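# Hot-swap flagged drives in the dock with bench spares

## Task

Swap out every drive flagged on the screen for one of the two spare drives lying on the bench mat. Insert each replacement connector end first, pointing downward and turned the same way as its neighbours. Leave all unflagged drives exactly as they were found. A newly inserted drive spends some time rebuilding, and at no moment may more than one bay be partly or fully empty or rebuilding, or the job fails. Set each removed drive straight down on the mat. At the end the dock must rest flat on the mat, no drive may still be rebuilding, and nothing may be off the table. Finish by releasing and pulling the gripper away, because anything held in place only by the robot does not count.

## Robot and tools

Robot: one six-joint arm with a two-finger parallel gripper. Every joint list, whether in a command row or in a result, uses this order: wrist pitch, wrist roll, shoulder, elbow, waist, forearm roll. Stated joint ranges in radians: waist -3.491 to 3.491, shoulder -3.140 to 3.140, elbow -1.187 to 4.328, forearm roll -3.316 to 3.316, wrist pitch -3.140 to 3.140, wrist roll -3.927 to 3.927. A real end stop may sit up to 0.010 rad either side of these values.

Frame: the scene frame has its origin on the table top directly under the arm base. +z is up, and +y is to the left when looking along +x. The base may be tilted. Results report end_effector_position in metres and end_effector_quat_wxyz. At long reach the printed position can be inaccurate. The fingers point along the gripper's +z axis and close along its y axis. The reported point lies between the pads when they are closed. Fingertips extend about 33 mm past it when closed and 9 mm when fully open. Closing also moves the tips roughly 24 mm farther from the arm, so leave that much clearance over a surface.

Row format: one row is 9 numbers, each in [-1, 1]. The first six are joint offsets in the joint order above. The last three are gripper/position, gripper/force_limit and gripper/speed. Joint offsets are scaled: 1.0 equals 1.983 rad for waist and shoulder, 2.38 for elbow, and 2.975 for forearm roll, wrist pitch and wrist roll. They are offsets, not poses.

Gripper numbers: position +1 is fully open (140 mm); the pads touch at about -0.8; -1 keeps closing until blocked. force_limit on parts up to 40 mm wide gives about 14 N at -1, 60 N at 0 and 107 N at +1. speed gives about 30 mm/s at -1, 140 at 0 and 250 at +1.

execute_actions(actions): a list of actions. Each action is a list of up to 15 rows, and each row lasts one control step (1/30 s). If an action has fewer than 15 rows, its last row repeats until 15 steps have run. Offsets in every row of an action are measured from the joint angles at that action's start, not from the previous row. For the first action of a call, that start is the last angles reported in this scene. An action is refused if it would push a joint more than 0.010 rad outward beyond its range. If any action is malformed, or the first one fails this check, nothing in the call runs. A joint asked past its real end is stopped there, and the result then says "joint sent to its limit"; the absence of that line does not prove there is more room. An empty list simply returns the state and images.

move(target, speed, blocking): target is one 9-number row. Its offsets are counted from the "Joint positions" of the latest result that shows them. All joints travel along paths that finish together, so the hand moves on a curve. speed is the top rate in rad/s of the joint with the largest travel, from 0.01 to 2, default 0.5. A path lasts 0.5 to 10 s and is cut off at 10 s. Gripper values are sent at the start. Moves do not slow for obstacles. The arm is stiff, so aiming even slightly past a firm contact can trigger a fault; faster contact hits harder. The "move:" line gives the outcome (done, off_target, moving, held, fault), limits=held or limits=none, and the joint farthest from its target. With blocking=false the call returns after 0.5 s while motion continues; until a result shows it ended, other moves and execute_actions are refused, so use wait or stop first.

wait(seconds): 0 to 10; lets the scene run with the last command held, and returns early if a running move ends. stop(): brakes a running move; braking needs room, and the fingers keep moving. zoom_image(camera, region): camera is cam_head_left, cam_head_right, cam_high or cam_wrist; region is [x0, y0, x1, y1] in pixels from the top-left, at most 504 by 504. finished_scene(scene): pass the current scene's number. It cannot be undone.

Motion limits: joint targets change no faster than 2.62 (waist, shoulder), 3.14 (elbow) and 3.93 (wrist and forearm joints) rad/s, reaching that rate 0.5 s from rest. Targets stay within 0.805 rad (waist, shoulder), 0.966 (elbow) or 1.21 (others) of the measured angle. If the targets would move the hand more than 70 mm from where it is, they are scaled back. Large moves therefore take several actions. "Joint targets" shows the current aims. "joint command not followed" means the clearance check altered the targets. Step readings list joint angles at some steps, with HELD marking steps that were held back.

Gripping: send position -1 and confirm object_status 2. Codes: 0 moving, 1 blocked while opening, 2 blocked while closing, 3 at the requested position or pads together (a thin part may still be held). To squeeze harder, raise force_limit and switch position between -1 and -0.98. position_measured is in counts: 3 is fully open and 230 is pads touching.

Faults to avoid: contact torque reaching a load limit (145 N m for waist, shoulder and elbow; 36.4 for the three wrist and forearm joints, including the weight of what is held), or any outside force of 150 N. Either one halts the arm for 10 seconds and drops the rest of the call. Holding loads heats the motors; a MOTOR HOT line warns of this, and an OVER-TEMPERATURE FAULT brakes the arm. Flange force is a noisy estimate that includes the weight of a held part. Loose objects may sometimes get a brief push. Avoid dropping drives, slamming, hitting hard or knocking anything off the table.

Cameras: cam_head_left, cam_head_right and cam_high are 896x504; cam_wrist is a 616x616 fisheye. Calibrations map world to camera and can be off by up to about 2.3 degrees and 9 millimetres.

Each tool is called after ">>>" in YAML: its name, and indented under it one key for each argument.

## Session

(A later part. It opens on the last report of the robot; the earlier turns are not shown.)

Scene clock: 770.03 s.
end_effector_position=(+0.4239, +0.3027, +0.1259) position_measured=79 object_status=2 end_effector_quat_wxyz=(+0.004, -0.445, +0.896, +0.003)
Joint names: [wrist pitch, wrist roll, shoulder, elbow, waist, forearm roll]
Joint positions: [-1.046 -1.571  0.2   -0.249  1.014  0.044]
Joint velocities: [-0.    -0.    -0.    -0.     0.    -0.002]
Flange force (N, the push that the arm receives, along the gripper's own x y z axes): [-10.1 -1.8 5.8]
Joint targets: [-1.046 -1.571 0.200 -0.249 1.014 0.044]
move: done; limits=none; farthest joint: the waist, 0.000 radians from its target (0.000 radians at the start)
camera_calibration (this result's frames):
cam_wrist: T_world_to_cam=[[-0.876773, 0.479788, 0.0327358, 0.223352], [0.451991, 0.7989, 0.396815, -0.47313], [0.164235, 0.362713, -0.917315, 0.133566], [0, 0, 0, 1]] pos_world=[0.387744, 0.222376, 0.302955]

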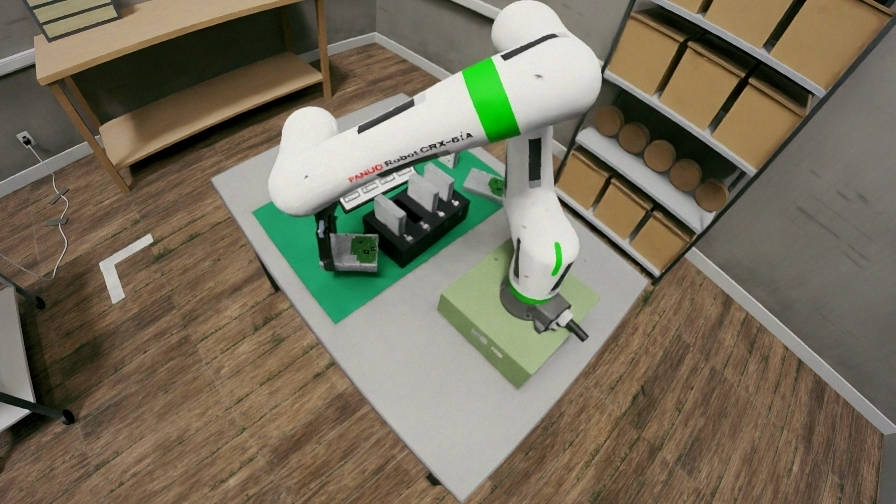

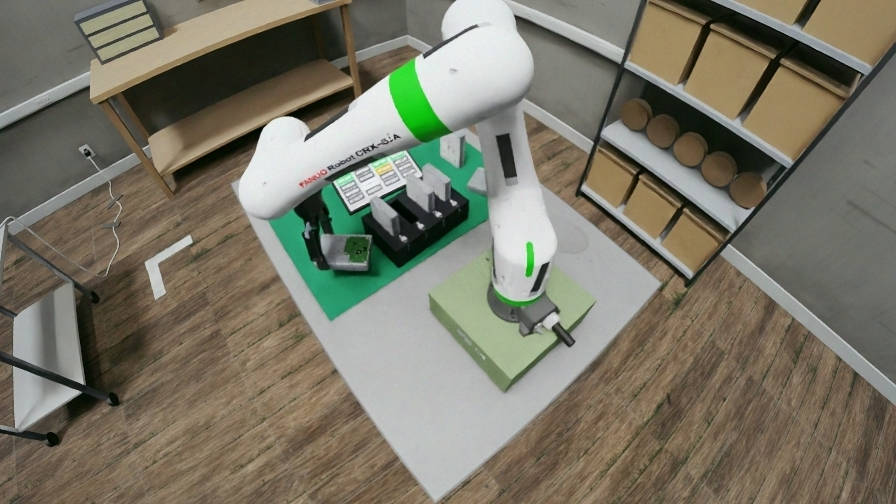

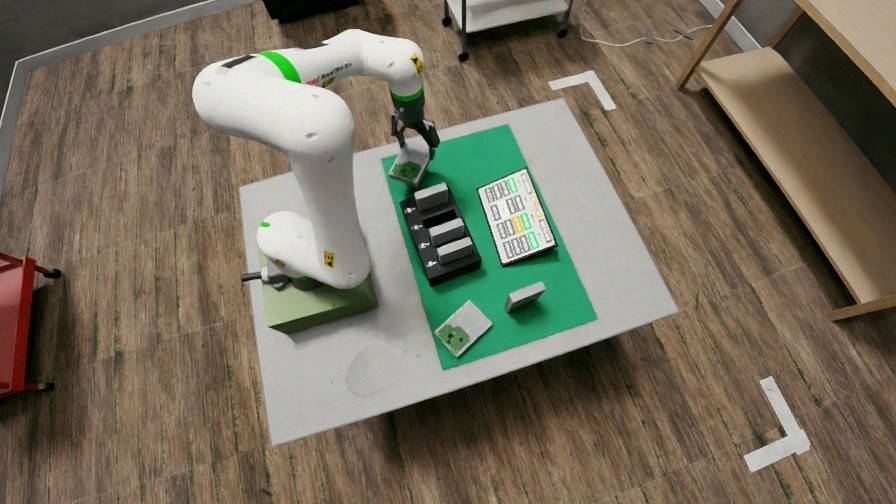

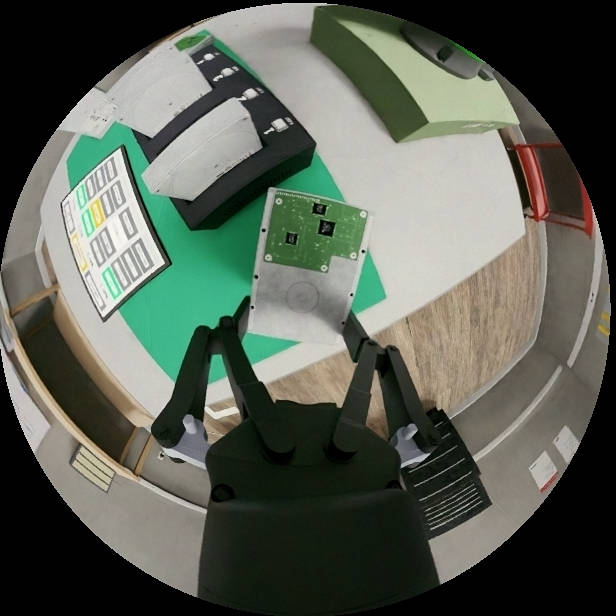

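>>> move:
  target: [0.072,0,0.0615,-0.0385,0,0,-1,0.6,0]
  speed: 0.12

Scene clock: 778.73 s.
end_effector_position=(+0.4164, +0.3023, +0.0347) position_measured=79 object_status=2 end_effector_quat_wxyz=(+0.003, -0.448, +0.894, +0.005)
Joint names: [wrist pitch, wrist roll, shoulder, elbow, waist, forearm roll]
Joint positions: [-0.832 -1.571  0.322 -0.341  1.014  0.044]
Joint velocities: [ 0.001  0.    -0.     0.001  0.     0.001]
Flange force (N, the push that the arm receives, along the gripper's own x y z axes): [-7.7 -2.9 4.5]
Joint targets: [-0.832 -1.571 0.322 -0.341 1.014 0.044]
move: done; limits=none; farthest joint: the waist, 0.000 radians from its target (0.000 radians at the start)
camera_calibration (this result's frames):
cam_wrist: T_world_to_cam=[[-0.880273, 0.472939, 0.0380439, 0.223287], [0.447432, 0.800763, 0.398225, -0.43198], [0.157872, 0.367569, -0.916498, 0.052431], [0, 0, 0, 1]] pos_world=[0.381558, 0.221041, 0.211584]

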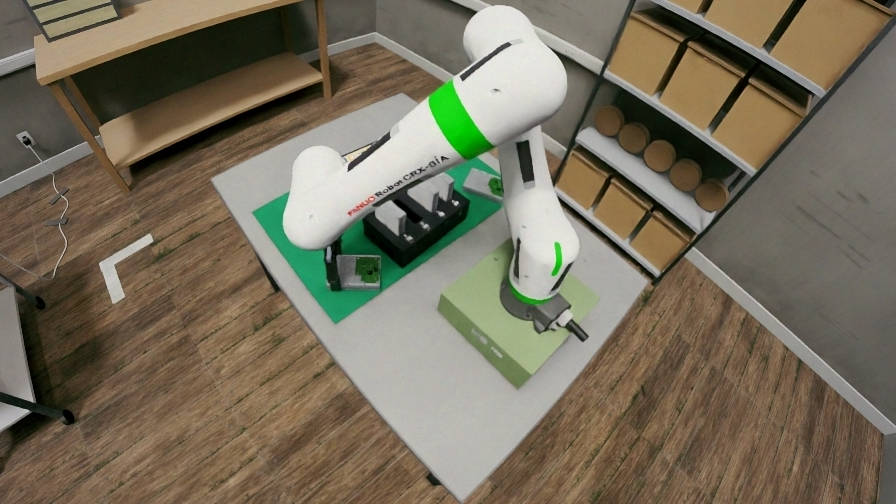

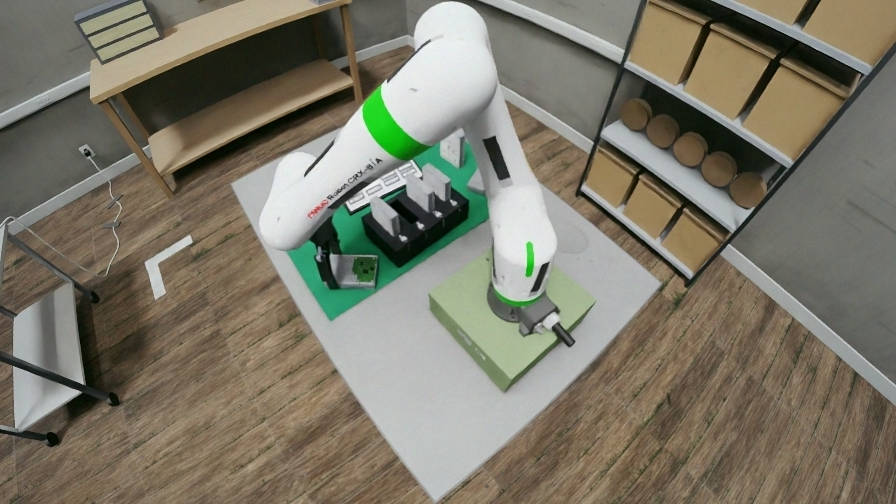

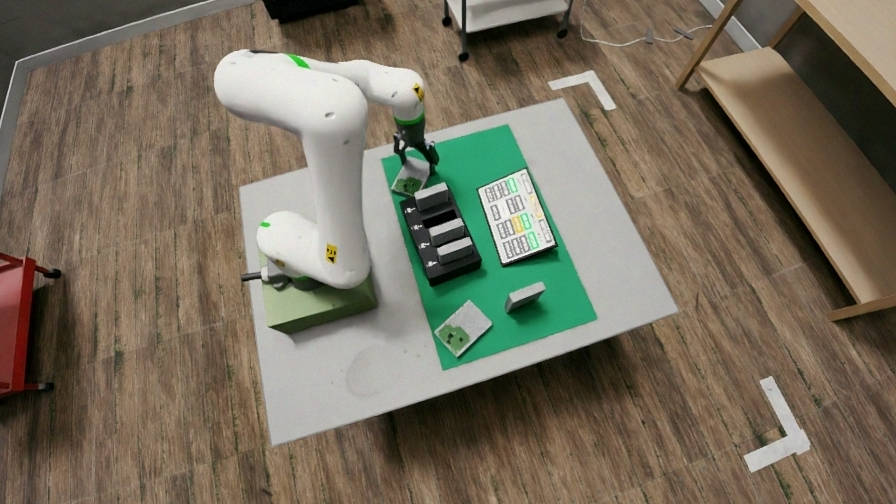

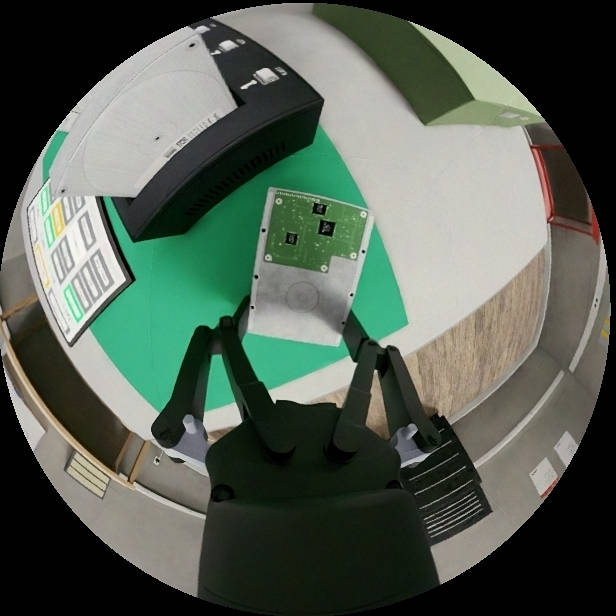

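>>> execute_actions:
  actions:
    - [[0,0,0,0,0,0,1,0.6,0.5]]
    - [[-0.0316,0,-0.027,0.017,0,0,1,0.6,0.5]]

>>> move:
  target: [-0.2518,0,0.2547,0.2706,0,0,1,0.6,0.5]
  speed: 0.5

Scene clock: 797.93 s.
end_effector_position=(+0.4212, +0.3043, +0.0741) position_measured=3 object_status=3 end_effector_quat_wxyz=(+0.003, -0.447, +0.895, +0.004)
Joint names: [wrist pitch, wrist roll, shoulder, elbow, waist, forearm roll]
Joint positions: [-0.926 -1.571  0.268 -0.3    1.014  0.044]
Joint velocities: [ 0.001 -0.     0.001  0.001  0.     0.001]
Flange force (N, the push that the arm receives, along the gripper's own x y z axes): [-7.0 -1.3 2.1]
Flange force at the end of the 1st action (N, along the gripper's axes at the end of the call): [-8.2 -1.6 1.8]
Joint targets: [-0.926 -1.571 0.268 -0.300 1.014 0.044]
Step readings (joint positions; steps 1 to 15: 1st action; 16 to 30: 2nd action):
0: [-0.832 -1.571 0.322 -0.341 1.014 0.044]
1: [-0.832 -1.571 0.322 -0.341 1.014 0.044]
2: [-0.832 -1.571 0.322 -0.341 1.014 0.044]
4: [-0.832 -1.571 0.322 -0.341 1.014 0.044]
8: [-0.832 -1.571 0.322 -0.341 1.014 0.044]
15: [-0.832 -1.571 0.322 -0.341 1.014 0.044]
16: [-0.832 -1.571 0.322 -0.341 1.014 0.044]
17: [-0.835 -1.571 0.320 -0.339 1.014 0.044]
19: [-0.869 -1.571 0.301 -0.325 1.014 0.044]
23: [-0.925 -1.571 0.268 -0.300 1.014 0.044]
30: Joint positions above
camera_calibration (this result's frames):
cam_wrist: T_world_to_cam=[[-0.878827, 0.475822, 0.0354545, 0.22378], [0.449168, 0.799948, 0.39791, -0.451915], [0.160972, 0.365619, -0.916739, 0.0864176], [0, 0, 0, 1]] pos_world=[0.385738, 0.223433, 0.25111]

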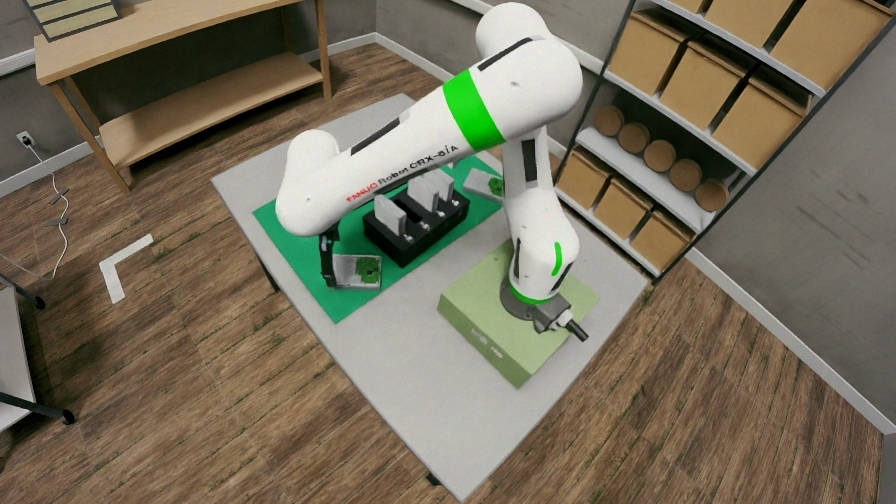

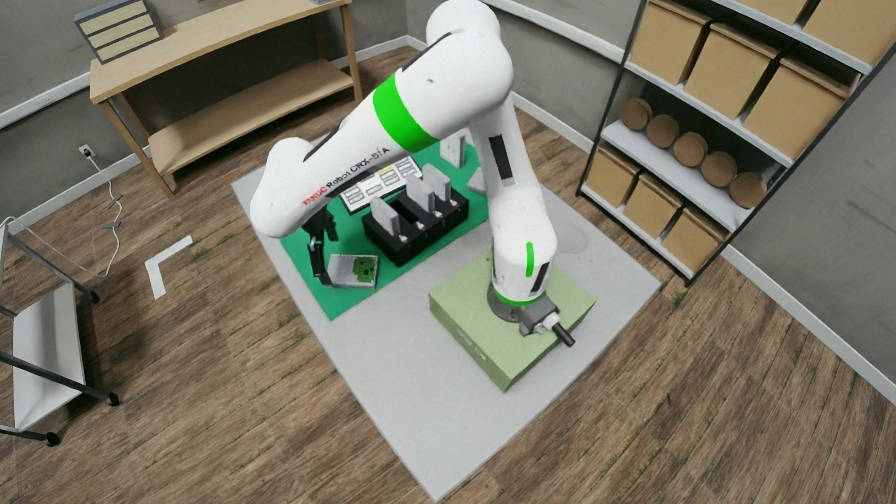

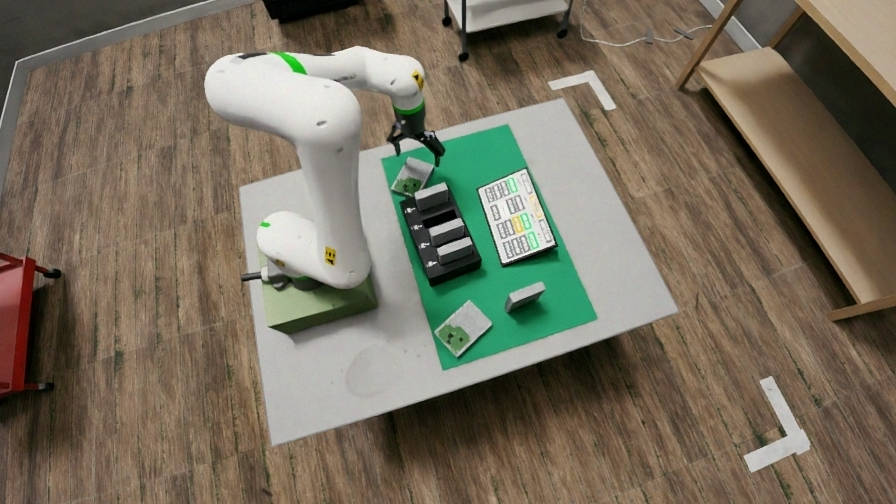

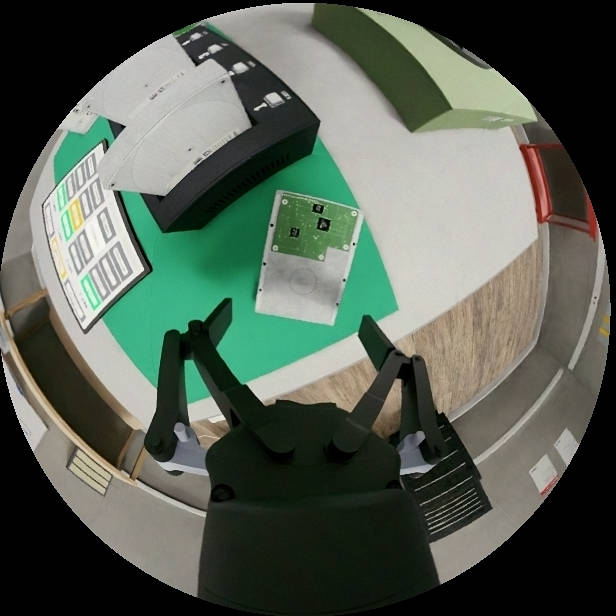

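Scene clock: 799.80 s.
end_effector_position=(+0.4217, +0.3001, +0.0737) position_measured=3 object_status=3 end_effector_quat_wxyz=(-0.265, -0.425, +0.856, -0.131)
Joint names: [wrist pitch, wrist roll, shoulder, elbow, waist, forearm roll]
Joint positions: [-1.675 -1.571  0.773  0.344  1.014  0.044]
Joint velocities: [ 0.    -0.    -0.     0.001 -0.    -0.001]
Flange force (N, the push that the arm receives, along the gripper's own x y z axes): [-9.1 -3.1 -2.5]
Joint targets: [-1.675 -1.571 0.773 0.344 1.014 0.044]
move: done; limits=none; farthest joint: the waist, 0.000 radians from its target (0.000 radians at the start)
camera_calibration (this result's frames):
cam_wrist: T_world_to_cam=[[-0.849524, 0.515725, 0.111066, 0.196376], [0.490134, 0.849456, -0.195431, -0.436947], [-0.195134, -0.111586, -0.974408, 0.385159], [0, 0, 0, 1]] pos_world=[0.456146, 0.312869, 0.268099]

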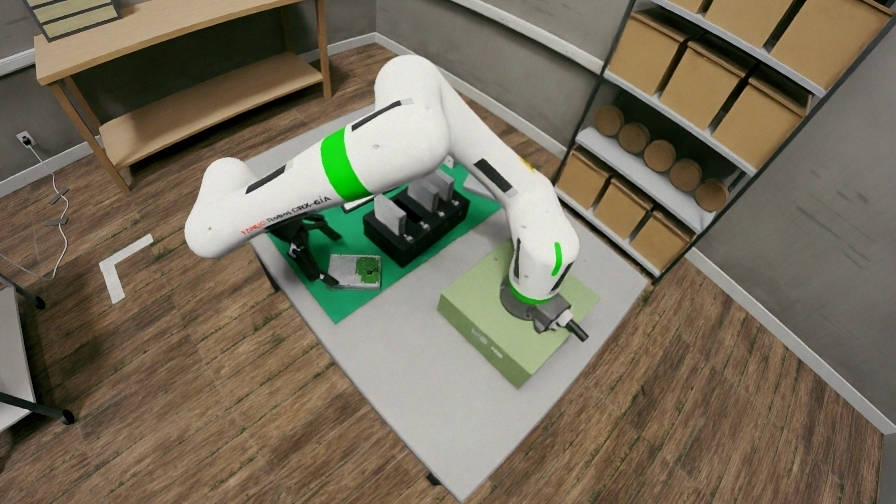

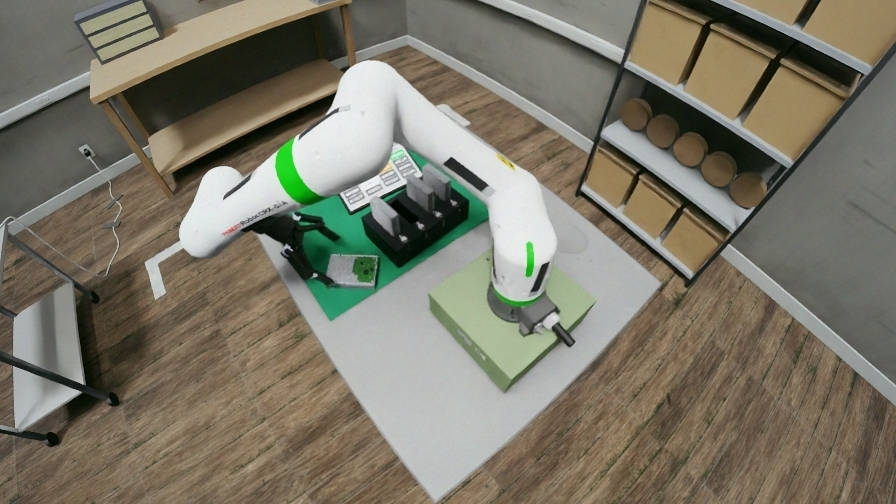

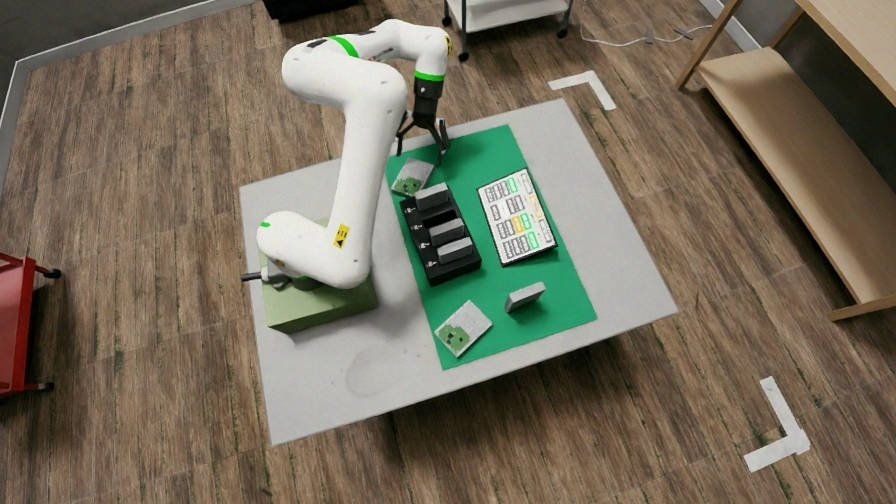

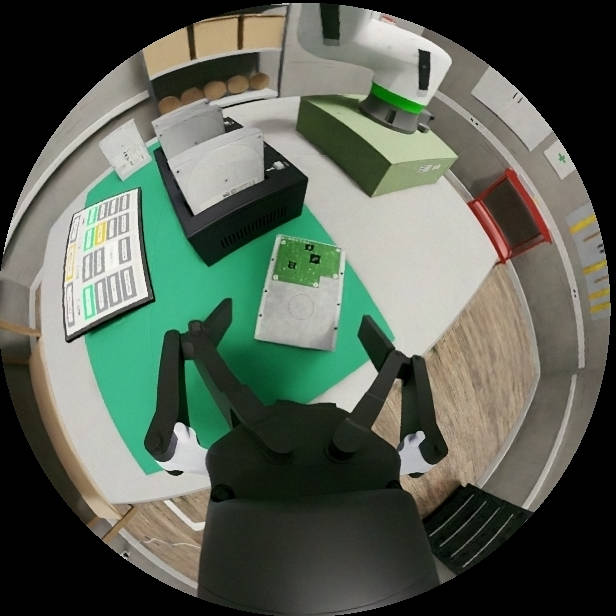

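>>> move:
  target: [0.0262,0,0.0272,-0.0101,0,0,1,0.6,0]
  speed: 0.08

>>> execute_actions:
  actions:
    - [[0,0,0,0,0,0,-1,0.6,0]]
    - [[0,0,0,0,0,0,-1,0.6,0]]

Scene clock: 808.77 s.
end_effector_position=(+0.4188, +0.2992, +0.0278) position_measured=3 object_status=3 end_effector_quat_wxyz=(-0.266, -0.426, +0.855, -0.131)
Joint names: [wrist pitch, wrist roll, shoulder, elbow, waist, forearm roll]
Joint positions: [-1.597 -1.571  0.827  0.32   1.014  0.044]
Joint velocities: [-0.001 -0.    -0.     0.     0.    -0.001]
Flange force (N, the push that the arm receives, along the gripper's own x y z axes): [-11.4 -2.3 -4.5]
Joint targets: [-1.597 -1.571 0.827 0.320 1.014 0.044]
move: done; limits=none; farthest joint: the waist, 0.000 radians from its target (0.000 radians at the start)
camera_calibration (this result's frames):
cam_wrist: T_world_to_cam=[[-0.850888, 0.513091, 0.112814, 0.200749], [0.487326, 0.851101, -0.195297, -0.443115], [-0.196222, -0.111199, -0.974234, 0.34007], [0, 0, 0, 1]] pos_world=[0.453485, 0.311948, 0.222121]

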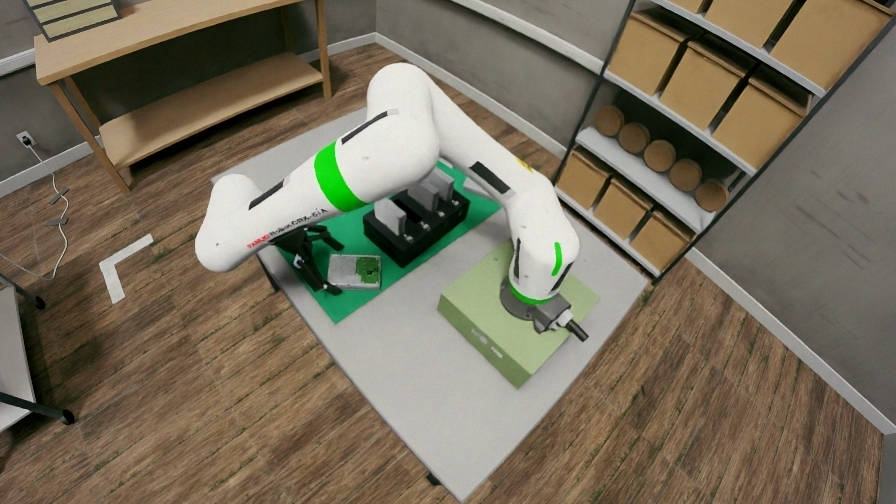

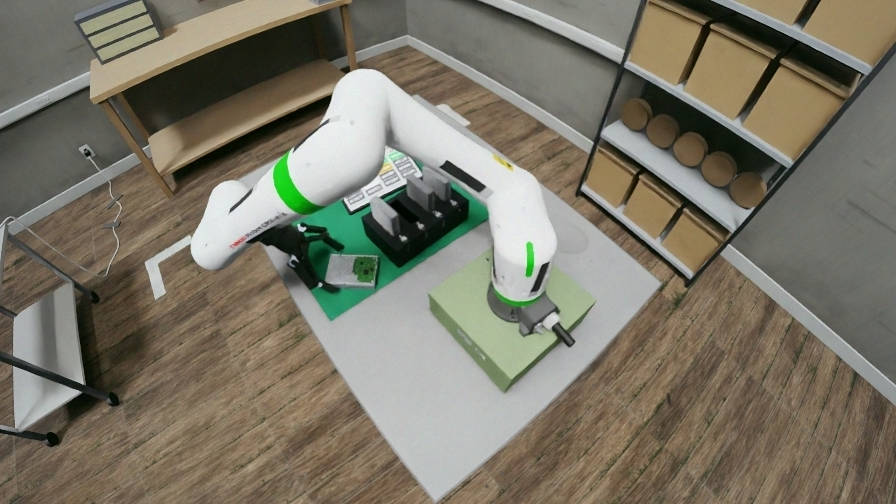

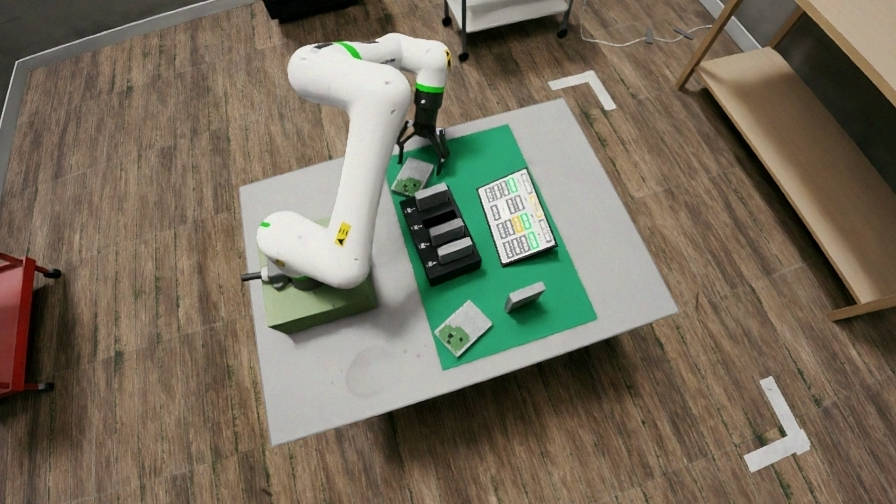

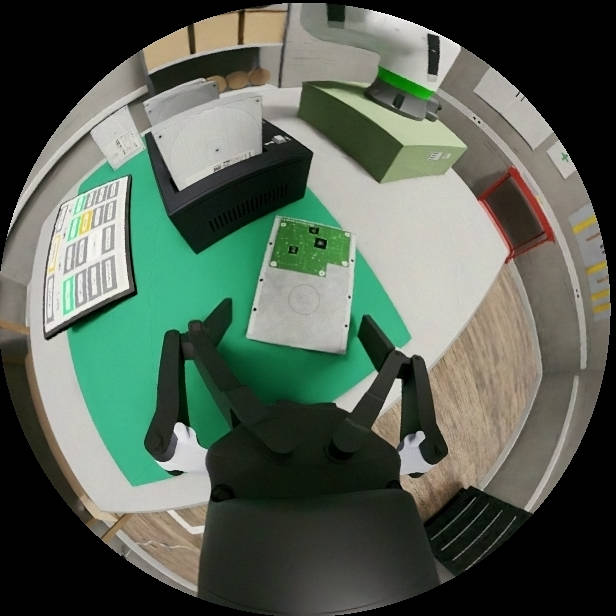

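Scene clock: 809.77 s.
end_effector_position=(+0.4190, +0.2994, +0.0280) position_measured=77 object_status=2 end_effector_quat_wxyz=(-0.265, -0.426, +0.855, -0.131)
Joint names: [wrist pitch, wrist roll, shoulder, elbow, waist, forearm roll]
Joint positions: [-1.597 -1.571  0.827  0.32   1.014  0.044]
Joint velocities: [ 0.     0.001 -0.     0.    -0.    -0.   ]
Flange force (N, the push that the arm receives, along the gripper's own x y z axes): [6.2 1.9 -45.2]
Flange force at the end of the 1st action (N, along the gripper's axes at the end of the call): [3.1 1.8 -45.9]
Joint targets: [-1.597 -1.571 0.827 0.320 1.014 0.044]
Step readings (joint positions; steps 1 to 15: 1st action; 16 to 30: 2nd action):
0: [-1.597 -1.571 0.827 0.320 1.014 0.044]
1: [-1.597 -1.571 0.827 0.320 1.014 0.044]
2: [-1.597 -1.571 0.827 0.320 1.014 0.044]
4: [-1.597 -1.571 0.827 0.320 1.014 0.044]
8: [-1.597 -1.571 0.827 0.320 1.014 0.044]
15: [-1.597 -1.571 0.827 0.320 1.014 0.044]
16: [-1.597 -1.571 0.827 0.320 1.014 0.044]
17: [-1.597 -1.571 0.827 0.320 1.014 0.044]
19: [-1.597 -1.571 0.827 0.320 1.014 0.044]
23: [-1.597 -1.571 0.827 0.320 1.014 0.044]
30: Joint positions above
camera_calibration (this result's frames):
cam_wrist: T_world_to_cam=[[-0.850987, 0.512963, 0.112655, 0.200852], [0.487321, 0.851224, -0.194772, -0.443319], [-0.195806, -0.110849, -0.974358, 0.340047], [0, 0, 0, 1]] pos_world=[0.453544, 0.312028, 0.222354]

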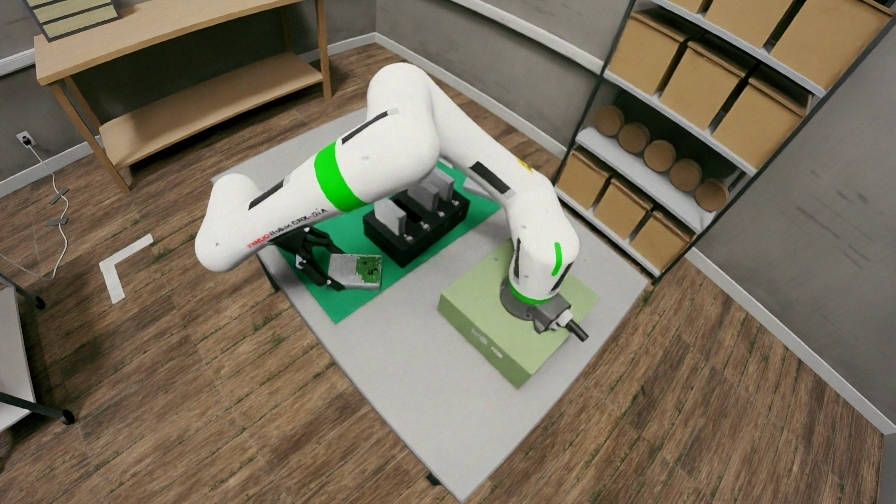

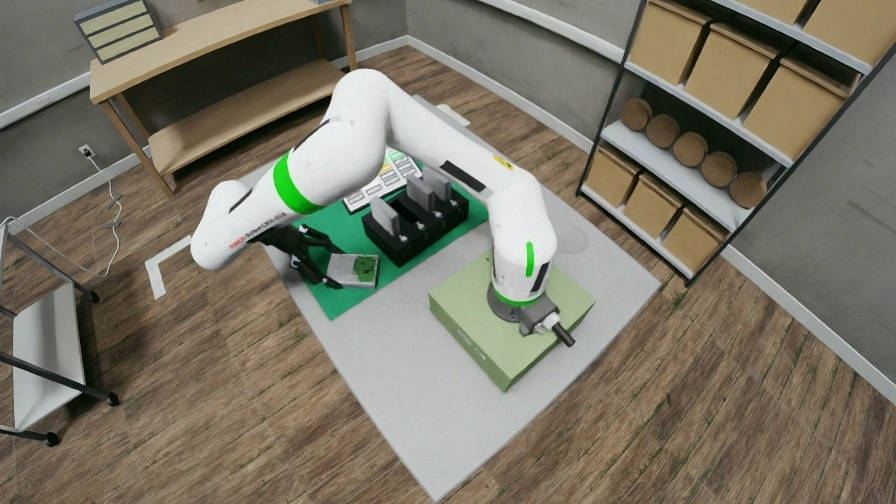

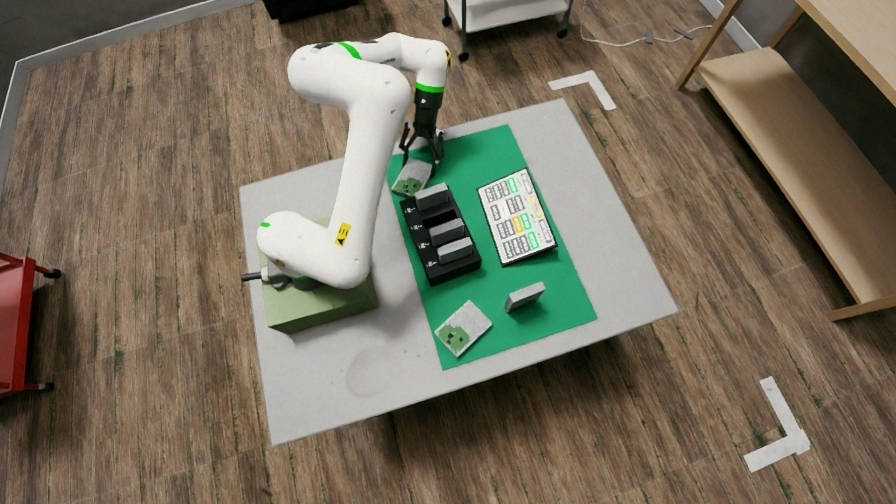

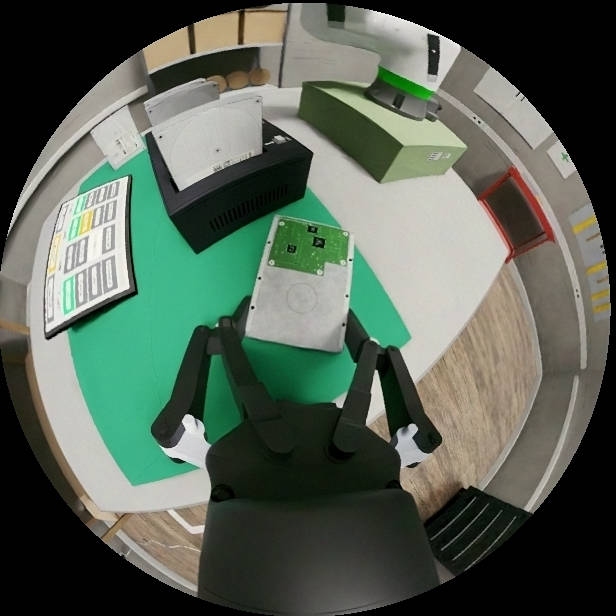

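>>> move:
  target: [-0.1425,0,-0.0872,0.1055,0,0,-1,0.6,0]
  speed: 0.25

Scene clock: 832.07 s.
end_effector_position=(+0.4326, +0.3049, +0.2492) position_measured=78 object_status=2 end_effector_quat_wxyz=(-0.265, -0.418, +0.859, -0.131)
Joint names: [wrist pitch, wrist roll, shoulder, elbow, waist, forearm roll]
Joint positions: [-2.021 -1.571  0.654  0.571  1.014  0.044]
Joint velocities: [-0.001  0.     0.    -0.001 -0.    -0.001]
Flange force (N, the push that the arm receives, along the gripper's own x y z axes): [-13.9 -3.8 -1.8]
Joint targets: [-2.021 -1.571 0.654 0.571 1.014 0.044]
move: done; limits=none; farthest joint: the waist, 0.000 radians from its target (0.000 radians at the start)
camera_calibration (this result's frames):
cam_wrist: T_world_to_cam=[[-0.842466, 0.528188, 0.106153, 0.178042], [0.503074, 0.841765, -0.195825, -0.415263], [-0.192788, -0.111573, -0.974877, 0.557872], [0, 0, 0, 1]] pos_world=[0.466453, 0.317758, 0.443638]

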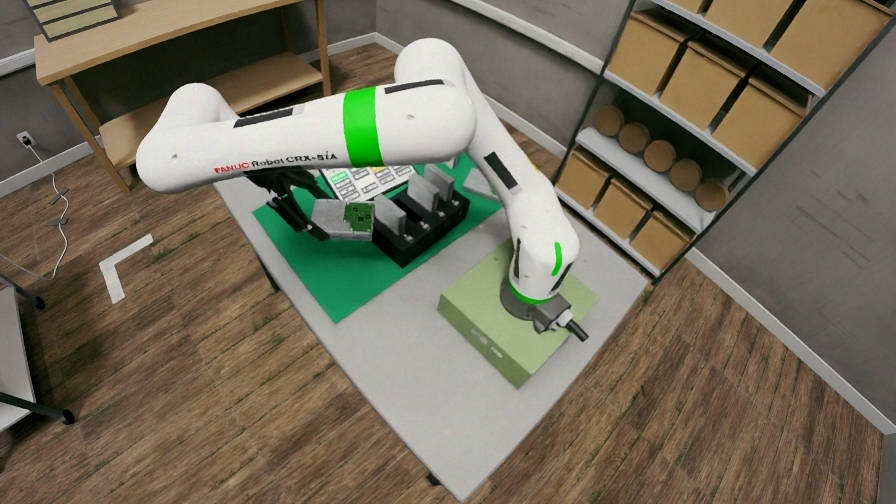

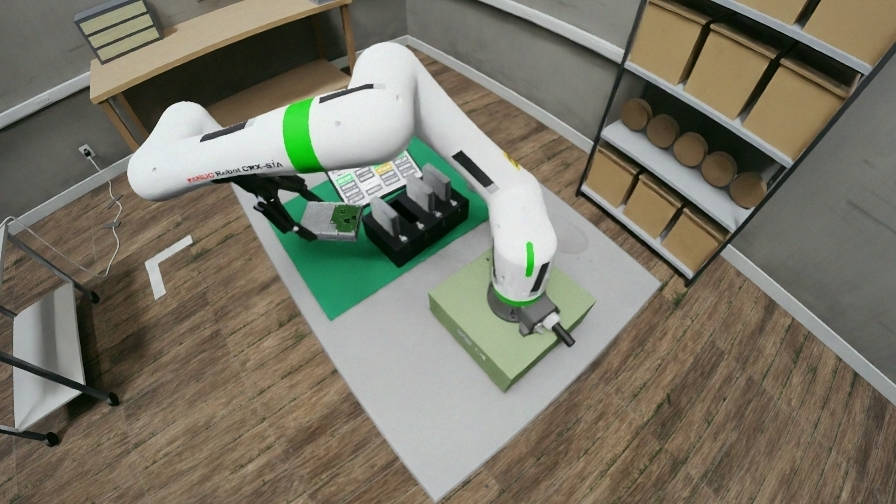

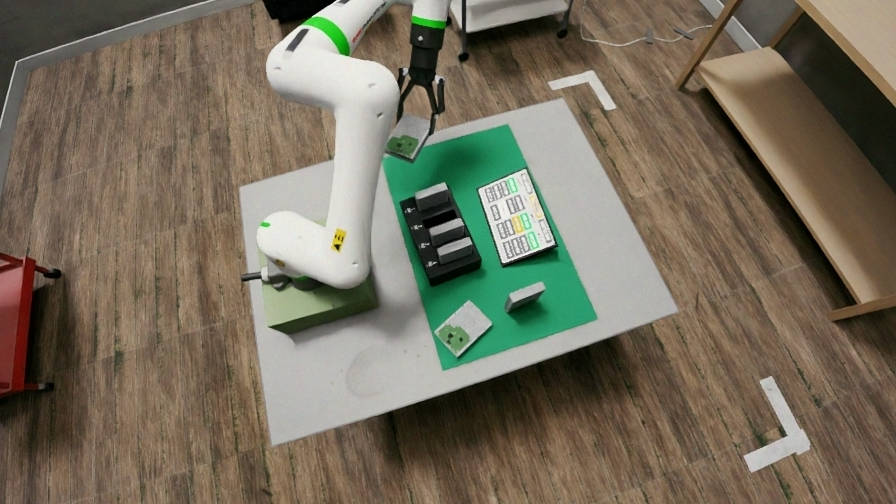

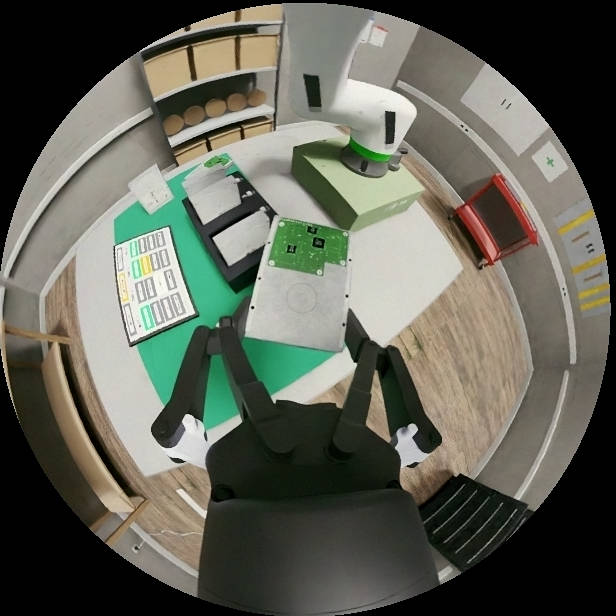

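>>> move:
  target: [0.709,0,-0.5018,-0.644,0,0,-1,0.6,0]
  speed: 0.5

Scene clock: 840.53 s.
end_effector_position=(+0.4344, +0.3341, +0.2193) position_measured=78 object_status=2 end_effector_quat_wxyz=(+0.416, -0.395, +0.791, +0.211)
Joint names: [wrist pitch, wrist roll, shoulder, elbow, waist, forearm roll]
Joint positions: [ 0.088 -1.571 -0.341 -0.962  1.014  0.044]
Joint velocities: [ 0.002 -0.001 -0.    -0.001  0.     0.001]
Flange force (N, the push that the arm receives, along the gripper's own x y z axes): no reading
Joint targets: [0.088 -1.571 -0.341 -0.962 1.014 0.044]
move: done; limits=none; farthest joint: the waist, 0.000 radians from its target (0.000 radians at the start)
camera_calibration (this result's frames):
cam_wrist: T_world_to_cam=[[-0.857783, 0.504698, -0.0974117, 0.226363], [0.022158, 0.225643, 0.973958, -0.288368], [0.513535, 0.833286, -0.204736, -0.259053], [0, 0, 0, 1]] pos_world=[0.333593, 0.166689, 0.249871]

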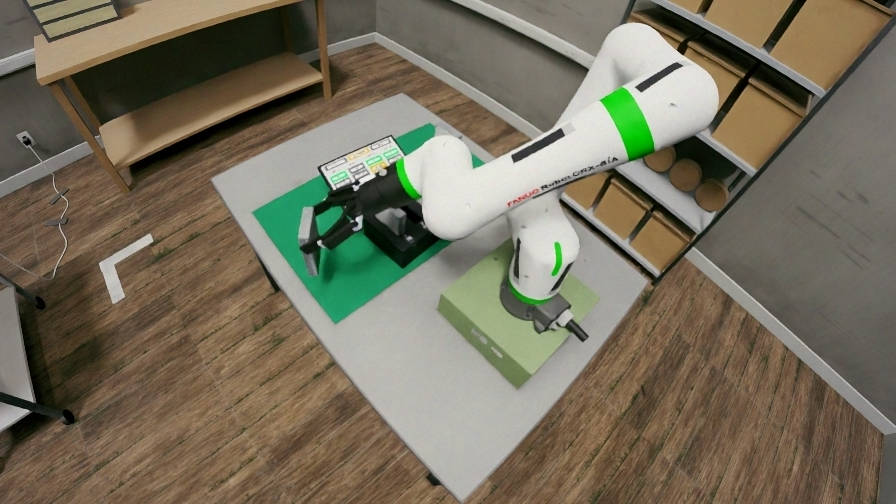

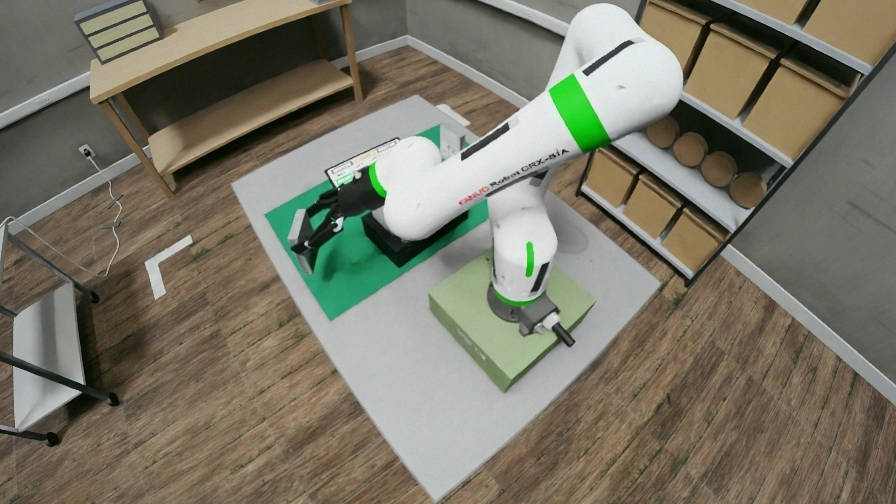

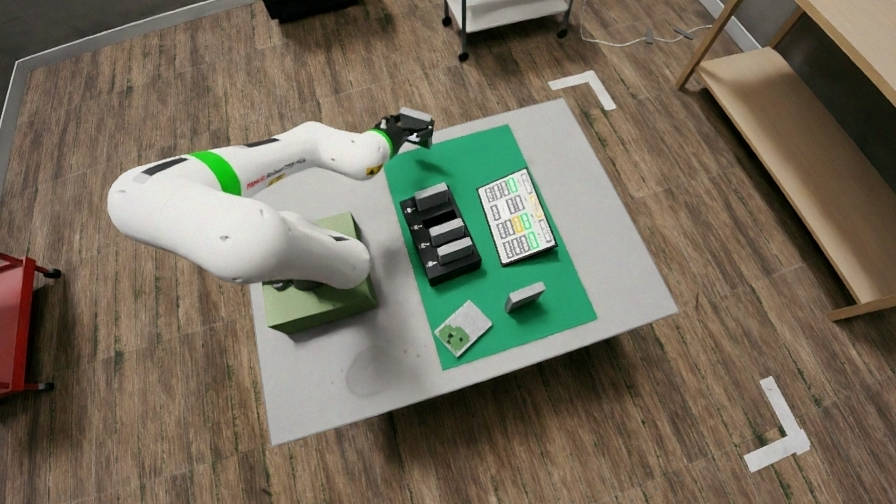

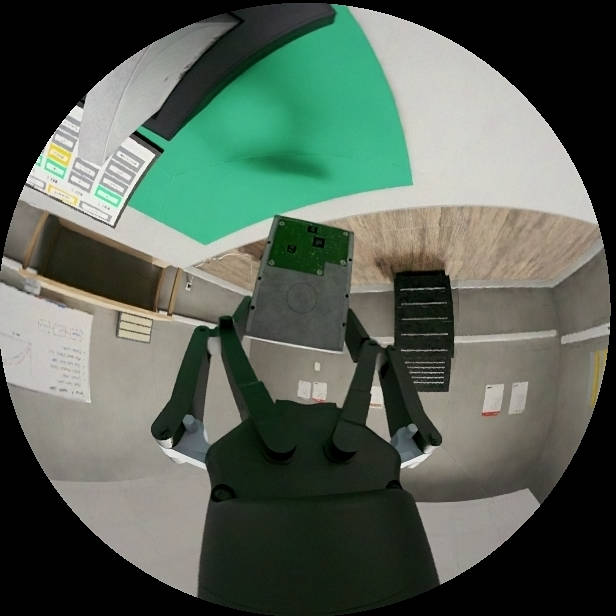

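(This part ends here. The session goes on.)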